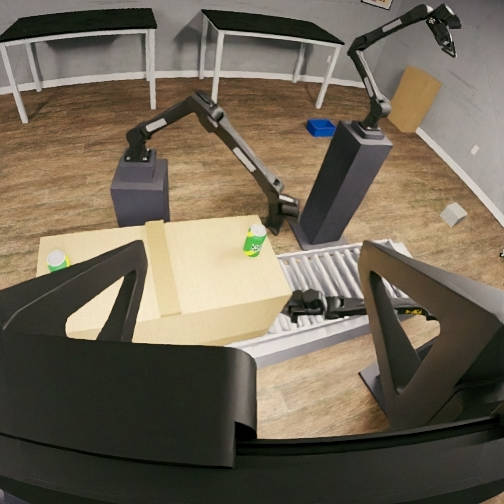

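Scene clock: 43.83 s.
Motor temperatures (°C, as the motors report them): arm1=[24 29 30 25 22 23] | arm2=[23 27 28 21 26 24] | arm3=[24 23 26 21 25 24] | arm4=[24 28 32 24 23 21] | arm5=[21 21 26 23 24 23] | arm6=[21 26 28 22 24 23]
arm1.joint_positions: joint1_rad=+0.776 joint2_rad=+3.051 joint3_rad=+2.551 joint4_rad=-0.273 joint5_rad=+0.003 joint6_rad=+0.013 gripper_m=+0.001
arm1.joint_status: not commanded
arm1.hand: x=-0.8754 y=+0.0957 z=+0.7014 quat_wxyz=(-0.369, -0.283, -0.878, +0.114) (m; scene frame)
arm2.joint_positions: joint1_rad=+1.394 joint2_rad=+1.608 joint3_rad=+1.797 joint4_rad=-0.695 joint5_rad=+0.001 joint6_rad=-0.006 gripper_m=+0.001
arm2.joint_status: all done
arm2.hand: x=+0.8036 y=+0.3520 z=+1.2744 quat_wxyz=(-0.497, -0.166, -0.845, +0.109) (m; scene frame)
arm3.joint_positions: joint1_rad=+0.334 joint2_rad=+0.631 joint3_rad=+1.424 joint4_rad=-1.297 joint5_rad=+0.078 joint6_rad=-0.286 gripper_m=+0.095
arm3.joint_status: not commanded
arm3.hand: x=+1.4992 y=+0.3873 z=+1.5172 quat_wxyz=(-0.344, -0.408, -0.759, +0.372) (m; scene frame)
arm4.joint_positions: joint1_rad=+0.783 joint2_rad=+3.143 joint3_rad=+2.715 joint4_rad=-0.152 joint5_rad=+0.025 joint6_rad=-0.014 gripper_m=+0.000
arm4.joint_status: joint1_rad off_target (ended at +0.783, target +0.840)
arm4.hand: x=+0.6665 y=-0.0821 z=+0.6033 quat_wxyz=(-0.157, +0.841, -0.262, -0.446) (m; scene frame)
arm5.joint_positions: joint1_rad=-0.054 joint2_rad=+0.458 joint3_rad=+1.416 joint4_rad=-1.280 joint5_rad=+0.236 joint6_rad=-0.102 gripper_m=+0.094
arm5.joint_status: not commanded
arm5.hand: x=+0.2121 y=-0.5495 z=+1.5904 quat_wxyz=(-0.516, +0.508, -0.626, -0.290) (m; scene frame)
arm6.joint_positions: joint1_rad=-0.672 joint2_rad=+0.486 joint3_rad=+1.376 joint4_rad=-1.459 joint5_rad=+0.233 joint6_rad=-0.079 gripper_m=+0.094
arm6.joint_status: not commanded
arm6.hand: x=-0.3984 y=-0.5939 z=+1.2890 quat_wxyz=(-0.478, +0.369, -0.791, -0.102) (m; scene frame)
pictures: none
No camera images: the call's "cameras" was empty. Leave "cameras" out to get every camera's image.

Scene clock: 45.27 s.
Motor temperatures (°C, as the motors report them): arm1=[24 29 30 25 22 23] | arm2=[23 27 29 21 26 24] | arm3=[24 23 26 21 25 24] | arm4=[24 28 32 24 23 21] | arm5=[21 21 26 23 24 23] | arm6=[21 26 28 22 24 23]
arm1.joint_positions: joint1_rad=+0.776 joint2_rad=+3.051 joint3_rad=+2.551 joint4_rad=-0.273 joint5_rad=+0.003 joint6_rad=+0.013 gripper_m=+0.001
arm1.joint_status: not commanded
arm1.hand: x=-0.8754 y=+0.0957 z=+0.7014 quat_wxyz=(-0.369, -0.283, -0.878, +0.114) (m; scene frame)
arm2.joint_positions: joint1_rad=+1.394 joint2_rad=+1.608 joint3_rad=+1.797 joint4_rad=-0.695 joint5_rad=+0.001 joint6_rad=-0.006 gripper_m=+0.001
arm2.joint_status: not commanded
arm2.hand: x=+0.8036 y=+0.3520 z=+1.2744 quat_wxyz=(-0.497, -0.166, -0.845, +0.109) (m; scene frame)
arm3.joint_positions: joint1_rad=+0.334 joint2_rad=+0.631 joint3_rad=+1.424 joint4_rad=-1.297 joint5_rad=+0.078 joint6_rad=-0.286 gripper_m=+0.095
arm3.joint_status: not commanded
arm3.hand: x=+1.4992 y=+0.3873 z=+1.5172 quat_wxyz=(-0.344, -0.408, -0.759, +0.372) (m; scene frame)
arm4.joint_positions: joint1_rad=+0.729 joint2_rad=+3.026 joint3_rad=+2.530 joint4_rad=-0.296 joint5_rad=+0.004 joint6_rad=+0.024 gripper_m=+0.000
arm4.joint_status: joint1_rad off_target (ended at +0.729, target +0.780); the others done
arm4.hand: x=+0.7258 y=-0.0678 z=+0.5851 quat_wxyz=(-0.122, +0.873, -0.311, -0.357) (m; scene frame)
arm5.joint_positions: joint1_rad=-0.054 joint2_rad=+0.458 joint3_rad=+1.416 joint4_rad=-1.280 joint5_rad=+0.236 joint6_rad=-0.102 gripper_m=+0.094
arm5.joint_status: not commanded
arm5.hand: x=+0.2121 y=-0.5495 z=+1.5904 quat_wxyz=(-0.516, +0.508, -0.626, -0.290) (m; scene frame)
arm6.joint_positions: joint1_rad=-0.672 joint2_rad=+0.486 joint3_rad=+1.376 joint4_rad=-1.459 joint5_rad=+0.233 joint6_rad=-0.079 gripper_m=+0.094
arm6.joint_status: not commanded
arm6.hand: x=-0.3984 y=-0.5939 z=+1.2890 quat_wxyz=(-0.478, +0.369, -0.791, -0.102) (m; scene frame)
pictures: none
No camera images: the call's "cameras" was empty. Leave "cameras" out to get every camera's image.

Scene clock: 46.70 s.
Motor temperatures (°C, as the motors report them): arm1=[24 29 30 25 22 23] | arm2=[23 27 29 21 26 24] | arm3=[24 23 26 21 25 24] | arm4=[24 28 31 24 23 21] | arm5=[21 21 26 23 24 23] | arm6=[21 26 28 22 24 23]
arm1.joint_positions: joint1_rad=+0.776 joint2_rad=+3.051 joint3_rad=+2.551 joint4_rad=-0.273 joint5_rad=+0.003 joint6_rad=+0.013 gripper_m=+0.001
arm1.joint_status: not commanded
arm1.hand: x=-0.8754 y=+0.0957 z=+0.7014 quat_wxyz=(-0.369, -0.283, -0.878, +0.114) (m; scene frame)
arm2.joint_positions: joint1_rad=+1.394 joint2_rad=+1.608 joint3_rad=+1.797 joint4_rad=-0.695 joint5_rad=+0.001 joint6_rad=-0.006 gripper_m=+0.001
arm2.joint_status: not commanded
arm2.hand: x=+0.8036 y=+0.3520 z=+1.2744 quat_wxyz=(-0.497, -0.166, -0.845, +0.109) (m; scene frame)
arm3.joint_positions: joint1_rad=+0.334 joint2_rad=+0.631 joint3_rad=+1.424 joint4_rad=-1.297 joint5_rad=+0.078 joint6_rad=-0.286 gripper_m=+0.095
arm3.joint_status: not commanded
arm3.hand: x=+1.4992 y=+0.3873 z=+1.5172 quat_wxyz=(-0.344, -0.408, -0.759, +0.372) (m; scene frame)
arm4.joint_positions: joint1_rad=+0.675 joint2_rad=+2.925 joint3_rad=+2.354 joint4_rad=-0.402 joint5_rad=+0.004 joint6_rad=+0.031 gripper_m=+0.000
arm4.joint_status: joint1_rad off_target (ended at +0.675, target +0.730); the others done
arm4.hand: x=+0.7942 y=-0.0615 z=+0.5714 quat_wxyz=(-0.102, +0.891, -0.348, -0.273) (m; scene frame)
arm5.joint_positions: joint1_rad=-0.054 joint2_rad=+0.458 joint3_rad=+1.416 joint4_rad=-1.280 joint5_rad=+0.236 joint6_rad=-0.102 gripper_m=+0.094
arm5.joint_status: not commanded
arm5.hand: x=+0.2121 y=-0.5495 z=+1.5904 quat_wxyz=(-0.516, +0.508, -0.626, -0.290) (m; scene frame)
arm6.joint_positions: joint1_rad=-0.672 joint2_rad=+0.486 joint3_rad=+1.376 joint4_rad=-1.459 joint5_rad=+0.233 joint6_rad=-0.079 gripper_m=+0.094
arm6.joint_status: not commanded
arm6.hand: x=-0.3984 y=-0.5939 z=+1.2890 quat_wxyz=(-0.478, +0.369, -0.791, -0.102) (m; scene frame)
pictures: none
No camera images: the call's "cameras" was empty. Leave "cameras" out to get every camera's image.

Scene clock: 48.27 s.
Motor temperatures (°C, as the motors report them): arm1=[24 29 30 25 22 23] | arm2=[23 27 29 21 26 24] | arm3=[24 23 26 21 25 24] | arm4=[24 28 31 24 23 21] | arm5=[21 21 26 23 24 23] | arm6=[21 26 28 22 24 23]
arm1.joint_positions: joint1_rad=+0.776 joint2_rad=+3.051 joint3_rad=+2.551 joint4_rad=-0.273 joint5_rad=+0.003 joint6_rad=+0.013 gripper_m=+0.001
arm1.joint_status: not commanded
arm1.hand: x=-0.8754 y=+0.0957 z=+0.7014 quat_wxyz=(-0.369, -0.283, -0.878, +0.114) (m; scene frame)
arm2.joint_positions: joint1_rad=+1.394 joint2_rad=+1.608 joint3_rad=+1.797 joint4_rad=-0.695 joint5_rad=+0.001 joint6_rad=-0.006 gripper_m=+0.001
arm2.joint_status: not commanded
arm2.hand: x=+0.8036 y=+0.3520 z=+1.2744 quat_wxyz=(-0.497, -0.166, -0.845, +0.109) (m; scene frame)
arm3.joint_positions: joint1_rad=+0.334 joint2_rad=+0.631 joint3_rad=+1.424 joint4_rad=-1.297 joint5_rad=+0.078 joint6_rad=-0.286 gripper_m=+0.095
arm3.joint_status: not commanded
arm3.hand: x=+1.4992 y=+0.3873 z=+1.5172 quat_wxyz=(-0.344, -0.408, -0.759, +0.372) (m; scene frame)
arm4.joint_positions: joint1_rad=+0.610 joint2_rad=+2.817 joint3_rad=+2.165 joint4_rad=-0.514 joint5_rad=+0.007 joint6_rad=+0.050 gripper_m=+0.000
arm4.joint_status: joint1_rad off_target (ended at +0.610, target +0.680); the others done
arm4.hand: x=+0.8779 y=-0.0644 z=+0.5652 quat_wxyz=(-0.076, +0.897, -0.395, -0.183) (m; scene frame)
arm5.joint_positions: joint1_rad=-0.054 joint2_rad=+0.458 joint3_rad=+1.416 joint4_rad=-1.280 joint5_rad=+0.236 joint6_rad=-0.102 gripper_m=+0.094
arm5.joint_status: not commanded
arm5.hand: x=+0.2121 y=-0.5495 z=+1.5904 quat_wxyz=(-0.516, +0.508, -0.626, -0.290) (m; scene frame)
arm6.joint_positions: joint1_rad=-0.672 joint2_rad=+0.486 joint3_rad=+1.376 joint4_rad=-1.459 joint5_rad=+0.233 joint6_rad=-0.079 gripper_m=+0.094
arm6.joint_status: not commanded
arm6.hand: x=-0.3984 y=-0.5939 z=+1.2890 quat_wxyz=(-0.478, +0.369, -0.791, -0.102) (m; scene frame)
pictures: none
No camera images: the call's "cameras" was empty. Leave "cameras" out to get every camera's image.

Scene clock: 49.73 s.
Motor temperatures (°C, as the motors report them): arm1=[24 29 30 25 22 23] | arm2=[23 27 29 21 26 24] | arm3=[24 23 26 21 25 24] | arm4=[24 28 31 24 23 22] | arm5=[21 21 26 23 24 23] | arm6=[21 26 28 22 24 23]
arm1.joint_positions: joint1_rad=+0.776 joint2_rad=+3.051 joint3_rad=+2.551 joint4_rad=-0.273 joint5_rad=+0.003 joint6_rad=+0.013 gripper_m=+0.001
arm1.joint_status: not commanded
arm1.hand: x=-0.8754 y=+0.0957 z=+0.7014 quat_wxyz=(-0.369, -0.283, -0.878, +0.114) (m; scene frame)
arm2.joint_positions: joint1_rad=+1.394 joint2_rad=+1.608 joint3_rad=+1.797 joint4_rad=-0.695 joint5_rad=+0.001 joint6_rad=-0.006 gripper_m=+0.001
arm2.joint_status: not commanded
arm2.hand: x=+0.8036 y=+0.3520 z=+1.2744 quat_wxyz=(-0.497, -0.166, -0.845, +0.109) (m; scene frame)
arm3.joint_positions: joint1_rad=+0.334 joint2_rad=+0.631 joint3_rad=+1.424 joint4_rad=-1.297 joint5_rad=+0.078 joint6_rad=-0.286 gripper_m=+0.095
arm3.joint_status: not commanded
arm3.hand: x=+1.4992 y=+0.3873 z=+1.5172 quat_wxyz=(-0.344, -0.408, -0.759, +0.372) (m; scene frame)
arm4.joint_positions: joint1_rad=+0.551 joint2_rad=+2.722 joint3_rad=+1.959 joint4_rad=-0.516 joint5_rad=+0.009 joint6_rad=+0.060 gripper_m=+0.000
arm4.joint_status: joint1_rad off_target (ended at +0.551, target +0.630); the others done
arm4.hand: x=+0.9528 y=-0.0768 z=+0.5602 quat_wxyz=(-0.061, +0.891, -0.430, -0.129) (m; scene frame)
arm5.joint_positions: joint1_rad=-0.054 joint2_rad=+0.458 joint3_rad=+1.416 joint4_rad=-1.280 joint5_rad=+0.236 joint6_rad=-0.102 gripper_m=+0.094
arm5.joint_status: not commanded
arm5.hand: x=+0.2121 y=-0.5495 z=+1.5904 quat_wxyz=(-0.516, +0.508, -0.626, -0.290) (m; scene frame)
arm6.joint_positions: joint1_rad=-0.672 joint2_rad=+0.486 joint3_rad=+1.376 joint4_rad=-1.459 joint5_rad=+0.233 joint6_rad=-0.079 gripper_m=+0.094
arm6.joint_status: not commanded
arm6.hand: x=-0.3984 y=-0.5939 z=+1.2890 quat_wxyz=(-0.478, +0.369, -0.791, -0.102) (m; scene frame)
pictures: none
No camera images: the call's "cameras" was empty. Leave "cameras" out to get every camera's image.

Scene clock: 51.17 s.
Motor temperatures (°C, as the motors report them): arm1=[24 29 30 25 22 23] | arm2=[23 27 29 21 26 24] | arm3=[24 23 26 21 25 24] | arm4=[24 28 31 24 23 22] | arm5=[21 21 26 23 24 23] | arm6=[21 26 28 22 24 23]
arm1.joint_positions: joint1_rad=+0.776 joint2_rad=+3.051 joint3_rad=+2.551 joint4_rad=-0.273 joint5_rad=+0.003 joint6_rad=+0.013 gripper_m=+0.001
arm1.joint_status: not commanded
arm1.hand: x=-0.8754 y=+0.0957 z=+0.7014 quat_wxyz=(-0.369, -0.283, -0.878, +0.114) (m; scene frame)
arm2.joint_positions: joint1_rad=+1.394 joint2_rad=+1.608 joint3_rad=+1.797 joint4_rad=-0.695 joint5_rad=+0.001 joint6_rad=-0.006 gripper_m=+0.001
arm2.joint_status: not commanded
arm2.hand: x=+0.8036 y=+0.3520 z=+1.2744 quat_wxyz=(-0.497, -0.166, -0.845, +0.109) (m; scene frame)
arm3.joint_positions: joint1_rad=+0.334 joint2_rad=+0.631 joint3_rad=+1.424 joint4_rad=-1.297 joint5_rad=+0.078 joint6_rad=-0.286 gripper_m=+0.095
arm3.joint_status: not commanded
arm3.hand: x=+1.4992 y=+0.3873 z=+1.5172 quat_wxyz=(-0.344, -0.408, -0.759, +0.372) (m; scene frame)
arm4.joint_positions: joint1_rad=+0.489 joint2_rad=+2.666 joint3_rad=+1.811 joint4_rad=-0.516 joint5_rad=+0.004 joint6_rad=+0.020 gripper_m=+0.000
arm4.joint_status: joint1_rad off_target (ended at +0.489, target +0.570); the others done
arm4.hand: x=+1.0207 y=-0.0892 z=+0.5517 quat_wxyz=(-0.046, +0.892, -0.442, -0.086) (m; scene frame)
arm5.joint_positions: joint1_rad=-0.054 joint2_rad=+0.458 joint3_rad=+1.416 joint4_rad=-1.280 joint5_rad=+0.236 joint6_rad=-0.102 gripper_m=+0.094
arm5.joint_status: not commanded
arm5.hand: x=+0.2121 y=-0.5495 z=+1.5904 quat_wxyz=(-0.516, +0.508, -0.626, -0.290) (m; scene frame)
arm6.joint_positions: joint1_rad=-0.672 joint2_rad=+0.486 joint3_rad=+1.376 joint4_rad=-1.459 joint5_rad=+0.233 joint6_rad=-0.079 gripper_m=+0.094
arm6.joint_status: not commanded
arm6.hand: x=-0.3984 y=-0.5939 z=+1.2890 quat_wxyz=(-0.478, +0.369, -0.791, -0.102) (m; scene frame)
pictures: none
No camera images: the call's "cameras" was empty. Leave "cameras" out to get every camera's image.

Scene clock: 52.80 s.
Motor temperatures (°C, as the motors report them): arm1=[24 29 30 25 22 23] | arm2=[23 26 29 22 26 24] | arm3=[24 23 26 21 25 24] | arm4=[24 28 31 24 23 22] | arm5=[21 21 26 23 24 23] | arm6=[21 26 28 22 24 23]
arm1.joint_positions: joint1_rad=+0.776 joint2_rad=+3.051 joint3_rad=+2.551 joint4_rad=-0.273 joint5_rad=+0.003 joint6_rad=+0.013 gripper_m=+0.001
arm1.joint_status: not commanded
arm1.hand: x=-0.8754 y=+0.0957 z=+0.7014 quat_wxyz=(-0.369, -0.283, -0.878, +0.114) (m; scene frame)
arm2.joint_positions: joint1_rad=+1.394 joint2_rad=+1.608 joint3_rad=+1.797 joint4_rad=-0.695 joint5_rad=+0.001 joint6_rad=-0.006 gripper_m=+0.001
arm2.joint_status: not commanded
arm2.hand: x=+0.8036 y=+0.3520 z=+1.2744 quat_wxyz=(-0.497, -0.166, -0.845, +0.109) (m; scene frame)
arm3.joint_positions: joint1_rad=+0.334 joint2_rad=+0.631 joint3_rad=+1.424 joint4_rad=-1.297 joint5_rad=+0.078 joint6_rad=-0.286 gripper_m=+0.095
arm3.joint_status: not commanded
arm3.hand: x=+1.4992 y=+0.3873 z=+1.5172 quat_wxyz=(-0.344, -0.408, -0.759, +0.372) (m; scene frame)
arm4.joint_positions: joint1_rad=+0.326 joint2_rad=+2.671 joint3_rad=+1.800 joint4_rad=-0.515 joint5_rad=+0.000 joint6_rad=+0.015 gripper_m=+0.000
arm4.joint_status: joint1_rad off_target (ended at +0.325, target +0.440)
arm4.hand: x=+1.1171 y=-0.0340 z=+0.5459 quat_wxyz=(-0.048, +0.855, -0.511, -0.077) (m; scene frame)
arm5.joint_positions: joint1_rad=-0.054 joint2_rad=+0.458 joint3_rad=+1.416 joint4_rad=-1.280 joint5_rad=+0.236 joint6_rad=-0.102 gripper_m=+0.094
arm5.joint_status: not commanded
arm5.hand: x=+0.2121 y=-0.5495 z=+1.5904 quat_wxyz=(-0.516, +0.508, -0.626, -0.290) (m; scene frame)
arm6.joint_positions: joint1_rad=-0.672 joint2_rad=+0.486 joint3_rad=+1.376 joint4_rad=-1.459 joint5_rad=+0.233 joint6_rad=-0.079 gripper_m=+0.094
arm6.joint_status: not commanded
arm6.hand: x=-0.3984 y=-0.5939 z=+1.2890 quat_wxyz=(-0.478, +0.369, -0.791, -0.102) (m; scene frame)
pictures: none
No camera images: the call's "cameras" was empty. Leave "cameras" out to get every camera's image.

Scene clock: 54.53 s.
Motor temperatures (°C, as the motors report them): arm1=[24 29 30 25 22 23] | arm2=[23 26 30 22 25 24] | arm3=[24 23 27 21 25 24] | arm4=[24 28 31 24 23 22] | arm5=[21 21 26 23 24 23] | arm6=[21 26 28 22 24 23]
arm1.joint_positions: joint1_rad=+0.776 joint2_rad=+3.051 joint3_rad=+2.551 joint4_rad=-0.273 joint5_rad=+0.003 joint6_rad=+0.013 gripper_m=+0.001
arm1.joint_status: not commanded
arm1.hand: x=-0.8754 y=+0.0957 z=+0.7014 quat_wxyz=(-0.369, -0.283, -0.878, +0.114) (m; scene frame)
arm2.joint_positions: joint1_rad=+1.394 joint2_rad=+1.608 joint3_rad=+1.797 joint4_rad=-0.695 joint5_rad=+0.001 joint6_rad=-0.006 gripper_m=+0.001
arm2.joint_status: not commanded
arm2.hand: x=+0.8036 y=+0.3520 z=+1.2744 quat_wxyz=(-0.497, -0.166, -0.845, +0.109) (m; scene frame)
arm3.joint_positions: joint1_rad=+0.334 joint2_rad=+0.631 joint3_rad=+1.424 joint4_rad=-1.297 joint5_rad=+0.078 joint6_rad=-0.286 gripper_m=+0.095
arm3.joint_status: not commanded
arm3.hand: x=+1.4992 y=+0.3873 z=+1.5172 quat_wxyz=(-0.344, -0.408, -0.759, +0.372) (m; scene frame)
arm4.joint_positions: joint1_rad=+0.196 joint2_rad=+2.674 joint3_rad=+1.800 joint4_rad=-0.515 joint5_rad=+0.000 joint6_rad=+0.015 gripper_m=+0.000
arm4.joint_status: joint1_rad off_target (ended at +0.196, target +0.310)
arm4.hand: x=+1.1974 y=+0.0025 z=+0.5445 quat_wxyz=(-0.053, +0.820, -0.565, -0.072) (m; scene frame)
arm5.joint_positions: joint1_rad=-0.054 joint2_rad=+0.458 joint3_rad=+1.416 joint4_rad=-1.280 joint5_rad=+0.236 joint6_rad=-0.102 gripper_m=+0.094
arm5.joint_status: not commanded
arm5.hand: x=+0.2121 y=-0.5495 z=+1.5904 quat_wxyz=(-0.516, +0.508, -0.626, -0.290) (m; scene frame)
arm6.joint_positions: joint1_rad=-0.672 joint2_rad=+0.486 joint3_rad=+1.376 joint4_rad=-1.459 joint5_rad=+0.233 joint6_rad=-0.079 gripper_m=+0.094
arm6.joint_status: not commanded
arm6.hand: x=-0.3984 y=-0.5939 z=+1.2890 quat_wxyz=(-0.478, +0.369, -0.791, -0.102) (m; scene frame)
pictures: none
No camera images: the call's "cameras" was empty. Leave "cameras" out to get every camera's image.

Scene clock: 56.33 s.
Motor temperatures (°C, as the motors report them): arm1=[24 30 30 25 22 23] | arm2=[23 26 30 22 25 24] | arm3=[24 23 27 21 25 24] | arm4=[24 28 31 24 23 22] | arm5=[21 21 26 23 24 23] | arm6=[21 26 28 22 24 23]
arm1.joint_positions: joint1_rad=+0.776 joint2_rad=+3.051 joint3_rad=+2.551 joint4_rad=-0.273 joint5_rad=+0.003 joint6_rad=+0.013 gripper_m=+0.001
arm1.joint_status: not commanded
arm1.hand: x=-0.8754 y=+0.0957 z=+0.7014 quat_wxyz=(-0.369, -0.283, -0.878, +0.114) (m; scene frame)
arm2.joint_positions: joint1_rad=+1.394 joint2_rad=+1.608 joint3_rad=+1.797 joint4_rad=-0.695 joint5_rad=+0.001 joint6_rad=-0.006 gripper_m=+0.001
arm2.joint_status: not commanded
arm2.hand: x=+0.8036 y=+0.3520 z=+1.2744 quat_wxyz=(-0.497, -0.166, -0.845, +0.109) (m; scene frame)
arm3.joint_positions: joint1_rad=+0.334 joint2_rad=+0.631 joint3_rad=+1.424 joint4_rad=-1.297 joint5_rad=+0.078 joint6_rad=-0.286 gripper_m=+0.095
arm3.joint_status: not commanded
arm3.hand: x=+1.4992 y=+0.3873 z=+1.5172 quat_wxyz=(-0.344, -0.408, -0.759, +0.372) (m; scene frame)
arm4.joint_positions: joint1_rad=+0.049 joint2_rad=+2.676 joint3_rad=+1.800 joint4_rad=-0.520 joint5_rad=+0.020 joint6_rad=+0.010 gripper_m=+0.000
arm4.joint_status: joint1_rad off_target (ended at +0.049, target +0.180)
arm4.hand: x=+1.2967 y=+0.0314 z=+0.5441 quat_wxyz=(-0.064, +0.777, -0.623, -0.060) (m; scene frame)
arm5.joint_positions: joint1_rad=-0.054 joint2_rad=+0.458 joint3_rad=+1.416 joint4_rad=-1.280 joint5_rad=+0.236 joint6_rad=-0.102 gripper_m=+0.094
arm5.joint_status: not commanded
arm5.hand: x=+0.2121 y=-0.5495 z=+1.5904 quat_wxyz=(-0.516, +0.508, -0.626, -0.290) (m; scene frame)
arm6.joint_positions: joint1_rad=-0.672 joint2_rad=+0.486 joint3_rad=+1.376 joint4_rad=-1.459 joint5_rad=+0.233 joint6_rad=-0.079 gripper_m=+0.094
arm6.joint_status: not commanded
arm6.hand: x=-0.3984 y=-0.5939 z=+1.2890 quat_wxyz=(-0.478, +0.369, -0.791, -0.102) (m; scene frame)
pictures: none
No camera images: the call's "cameras" was empty. Leave "cameras" out to get every camera's image.

Scene clock: 58.13 s.
Motor temperatures (°C, as the motors report them): arm1=[24 30 31 25 22 23] | arm2=[23 26 30 22 25 24] | arm3=[24 23 27 21 25 24] | arm4=[24 28 30 24 23 21] | arm5=[21 21 26 23 24 23] | arm6=[21 26 28 22 24 23]
arm1.joint_positions: joint1_rad=+0.776 joint2_rad=+3.051 joint3_rad=+2.551 joint4_rad=-0.273 joint5_rad=+0.003 joint6_rad=+0.013 gripper_m=+0.001
arm1.joint_status: not commanded
arm1.hand: x=-0.8754 y=+0.0957 z=+0.7014 quat_wxyz=(-0.369, -0.283, -0.878, +0.114) (m; scene frame)
arm2.joint_positions: joint1_rad=+1.394 joint2_rad=+1.608 joint3_rad=+1.797 joint4_rad=-0.695 joint5_rad=+0.001 joint6_rad=-0.006 gripper_m=+0.001
arm2.joint_status: not commanded
arm2.hand: x=+0.8036 y=+0.3520 z=+1.2744 quat_wxyz=(-0.497, -0.166, -0.845, +0.109) (m; scene frame)
arm3.joint_positions: joint1_rad=+0.334 joint2_rad=+0.631 joint3_rad=+1.424 joint4_rad=-1.297 joint5_rad=+0.078 joint6_rad=-0.286 gripper_m=+0.095
arm3.joint_status: not commanded
arm3.hand: x=+1.4992 y=+0.3873 z=+1.5172 quat_wxyz=(-0.344, -0.408, -0.759, +0.372) (m; scene frame)
arm4.joint_positions: joint1_rad=-0.071 joint2_rad=+2.676 joint3_rad=+1.800 joint4_rad=-0.520 joint5_rad=+0.033 joint6_rad=+0.009 gripper_m=+0.000
arm4.joint_status: joint1_rad off_target (ended at -0.071, target +0.050)
arm4.hand: x=+1.3788 y=+0.0449 z=+0.5448 quat_wxyz=(-0.073, +0.739, -0.668, -0.052) (m; scene frame)
arm5.joint_positions: joint1_rad=-0.054 joint2_rad=+0.458 joint3_rad=+1.416 joint4_rad=-1.280 joint5_rad=+0.236 joint6_rad=-0.102 gripper_m=+0.094
arm5.joint_status: not commanded
arm5.hand: x=+0.2121 y=-0.5495 z=+1.5904 quat_wxyz=(-0.516, +0.508, -0.626, -0.290) (m; scene frame)
arm6.joint_positions: joint1_rad=-0.672 joint2_rad=+0.486 joint3_rad=+1.376 joint4_rad=-1.459 joint5_rad=+0.233 joint6_rad=-0.079 gripper_m=+0.094
arm6.joint_status: not commanded
arm6.hand: x=-0.3984 y=-0.5939 z=+1.2890 quat_wxyz=(-0.478, +0.369, -0.791, -0.102) (m; scene frame)
pictures: none
No camera images: the call's "cameras" was empty. Leave "cameras" out to get every camera's image.

Scene clock: 59.90 s.
Motor temperatures (°C, as the motors report them): arm1=[24 30 31 25 22 23] | arm2=[23 26 30 22 25 24] | arm3=[24 23 27 21 25 24] | arm4=[24 28 30 24 23 21] | arm5=[21 21 26 23 24 23] | arm6=[21 26 28 22 24 23]
arm1.joint_positions: joint1_rad=+0.776 joint2_rad=+3.051 joint3_rad=+2.551 joint4_rad=-0.273 joint5_rad=+0.003 joint6_rad=+0.013 gripper_m=+0.001
arm1.joint_status: not commanded
arm1.hand: x=-0.8754 y=+0.0957 z=+0.7014 quat_wxyz=(-0.369, -0.283, -0.878, +0.114) (m; scene frame)
arm2.joint_positions: joint1_rad=+1.394 joint2_rad=+1.608 joint3_rad=+1.797 joint4_rad=-0.695 joint5_rad=+0.001 joint6_rad=-0.006 gripper_m=+0.001
arm2.joint_status: not commanded
arm2.hand: x=+0.8036 y=+0.3520 z=+1.2744 quat_wxyz=(-0.497, -0.166, -0.845, +0.109) (m; scene frame)
arm3.joint_positions: joint1_rad=+0.334 joint2_rad=+0.631 joint3_rad=+1.424 joint4_rad=-1.297 joint5_rad=+0.078 joint6_rad=-0.286 gripper_m=+0.095
arm3.joint_status: not commanded
arm3.hand: x=+1.4992 y=+0.3873 z=+1.5172 quat_wxyz=(-0.344, -0.408, -0.759, +0.372) (m; scene frame)
arm4.joint_positions: joint1_rad=-0.216 joint2_rad=+2.678 joint3_rad=+1.800 joint4_rad=-0.520 joint5_rad=+0.015 joint6_rad=-0.002 gripper_m=+0.000
arm4.joint_status: joint1_rad off_target (ended at -0.217, target -0.080)
arm4.hand: x=+1.4744 y=+0.0470 z=+0.5442 quat_wxyz=(-0.070, +0.692, -0.716, -0.052) (m; scene frame)
arm5.joint_positions: joint1_rad=-0.054 joint2_rad=+0.458 joint3_rad=+1.416 joint4_rad=-1.280 joint5_rad=+0.236 joint6_rad=-0.102 gripper_m=+0.094
arm5.joint_status: not commanded
arm5.hand: x=+0.2121 y=-0.5495 z=+1.5904 quat_wxyz=(-0.516, +0.508, -0.626, -0.290) (m; scene frame)
arm6.joint_positions: joint1_rad=-0.672 joint2_rad=+0.486 joint3_rad=+1.376 joint4_rad=-1.459 joint5_rad=+0.233 joint6_rad=-0.079 gripper_m=+0.094
arm6.joint_status: not commanded
arm6.hand: x=-0.3984 y=-0.5939 z=+1.2890 quat_wxyz=(-0.478, +0.369, -0.791, -0.102) (m; scene frame)
pictures: none
No camera images: the call's "cameras" was empty. Leave "cameras" out to get every camera's image.

Scene clock: 61.63 s.
Motor temperatures (°C, as the motors report them): arm1=[24 30 31 25 22 23] | arm2=[23 26 30 22 25 24] | arm3=[24 23 27 21 25 24] | arm4=[24 28 30 24 23 21] | arm5=[21 21 26 23 24 23] | arm6=[21 26 28 22 24 23]
arm1.joint_positions: joint1_rad=+0.776 joint2_rad=+3.051 joint3_rad=+2.551 joint4_rad=-0.273 joint5_rad=+0.003 joint6_rad=+0.013 gripper_m=+0.001
arm1.joint_status: not commanded
arm1.hand: x=-0.8754 y=+0.0957 z=+0.7014 quat_wxyz=(-0.369, -0.283, -0.878, +0.114) (m; scene frame)
arm2.joint_positions: joint1_rad=+1.394 joint2_rad=+1.608 joint3_rad=+1.797 joint4_rad=-0.695 joint5_rad=+0.001 joint6_rad=-0.006 gripper_m=+0.001
arm2.joint_status: not commanded
arm2.hand: x=+0.8036 y=+0.3520 z=+1.2744 quat_wxyz=(-0.497, -0.166, -0.845, +0.109) (m; scene frame)
arm3.joint_positions: joint1_rad=+0.334 joint2_rad=+0.631 joint3_rad=+1.424 joint4_rad=-1.297 joint5_rad=+0.078 joint6_rad=-0.286 gripper_m=+0.095
arm3.joint_status: not commanded
arm3.hand: x=+1.4992 y=+0.3873 z=+1.5172 quat_wxyz=(-0.344, -0.408, -0.759, +0.372) (m; scene frame)
arm4.joint_positions: joint1_rad=-0.313 joint2_rad=+2.678 joint3_rad=+1.801 joint4_rad=-0.510 joint5_rad=+0.009 joint6_rad=-0.002 gripper_m=+0.000
arm4.joint_status: joint1_rad off_target (ended at -0.313, target -0.200)
arm4.hand: x=+1.5391 y=+0.0441 z=+0.5453 quat_wxyz=(-0.075, +0.657, -0.748, -0.054) (m; scene frame)
arm5.joint_positions: joint1_rad=-0.054 joint2_rad=+0.458 joint3_rad=+1.416 joint4_rad=-1.280 joint5_rad=+0.236 joint6_rad=-0.102 gripper_m=+0.094
arm5.joint_status: not commanded
arm5.hand: x=+0.2121 y=-0.5495 z=+1.5904 quat_wxyz=(-0.516, +0.508, -0.626, -0.290) (m; scene frame)
arm6.joint_positions: joint1_rad=-0.672 joint2_rad=+0.486 joint3_rad=+1.376 joint4_rad=-1.459 joint5_rad=+0.233 joint6_rad=-0.079 gripper_m=+0.094
arm6.joint_status: not commanded
arm6.hand: x=-0.3984 y=-0.5939 z=+1.2890 quat_wxyz=(-0.478, +0.369, -0.791, -0.102) (m; scene frame)
pictures: arm4_cam_wrist, arm5_cam_wrist, cam_high
camera_calibration (this result's frames):
arm4_cam_wrist: T_world_to_cam=[[0.991894, -0.127035, 0.00282498, -1.52407], [-0.115793, -0.894516, 0.431779, -0.0115994], [-0.052324, -0.428606, -0.901975, 0.718418], [0, 0, 0, 1]] pos_world=[1.54796, 0.103933, 0.657309]
arm5_cam_wrist: T_world_to_cam=[[0.936723, -0.310718, 0.161258, -0.627112], [-0.160721, -0.790939, -0.59041, 0.541204], [0.310997, 0.527133, -0.79083, 1.60179], [0, 0, 0, 1]] pos_world=[0.176262, -0.611151, 1.6874]
Images, in order (width x height): arm4_cam_wrist 504x504, arm5_cam_wrist 504x504, cam_high 504x504.

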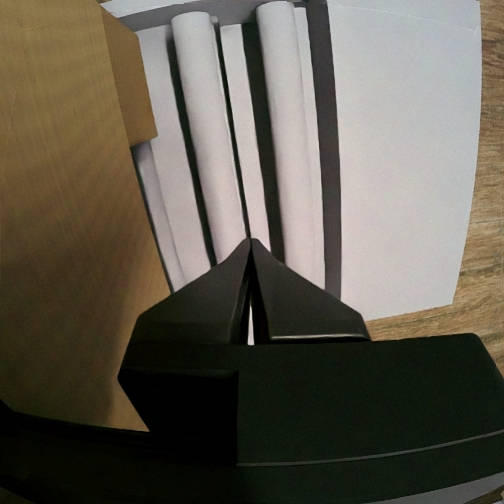

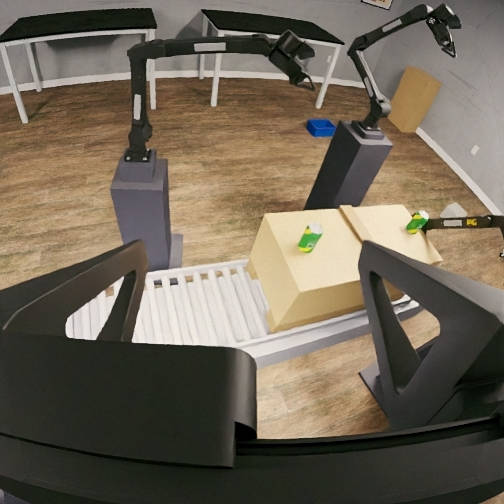

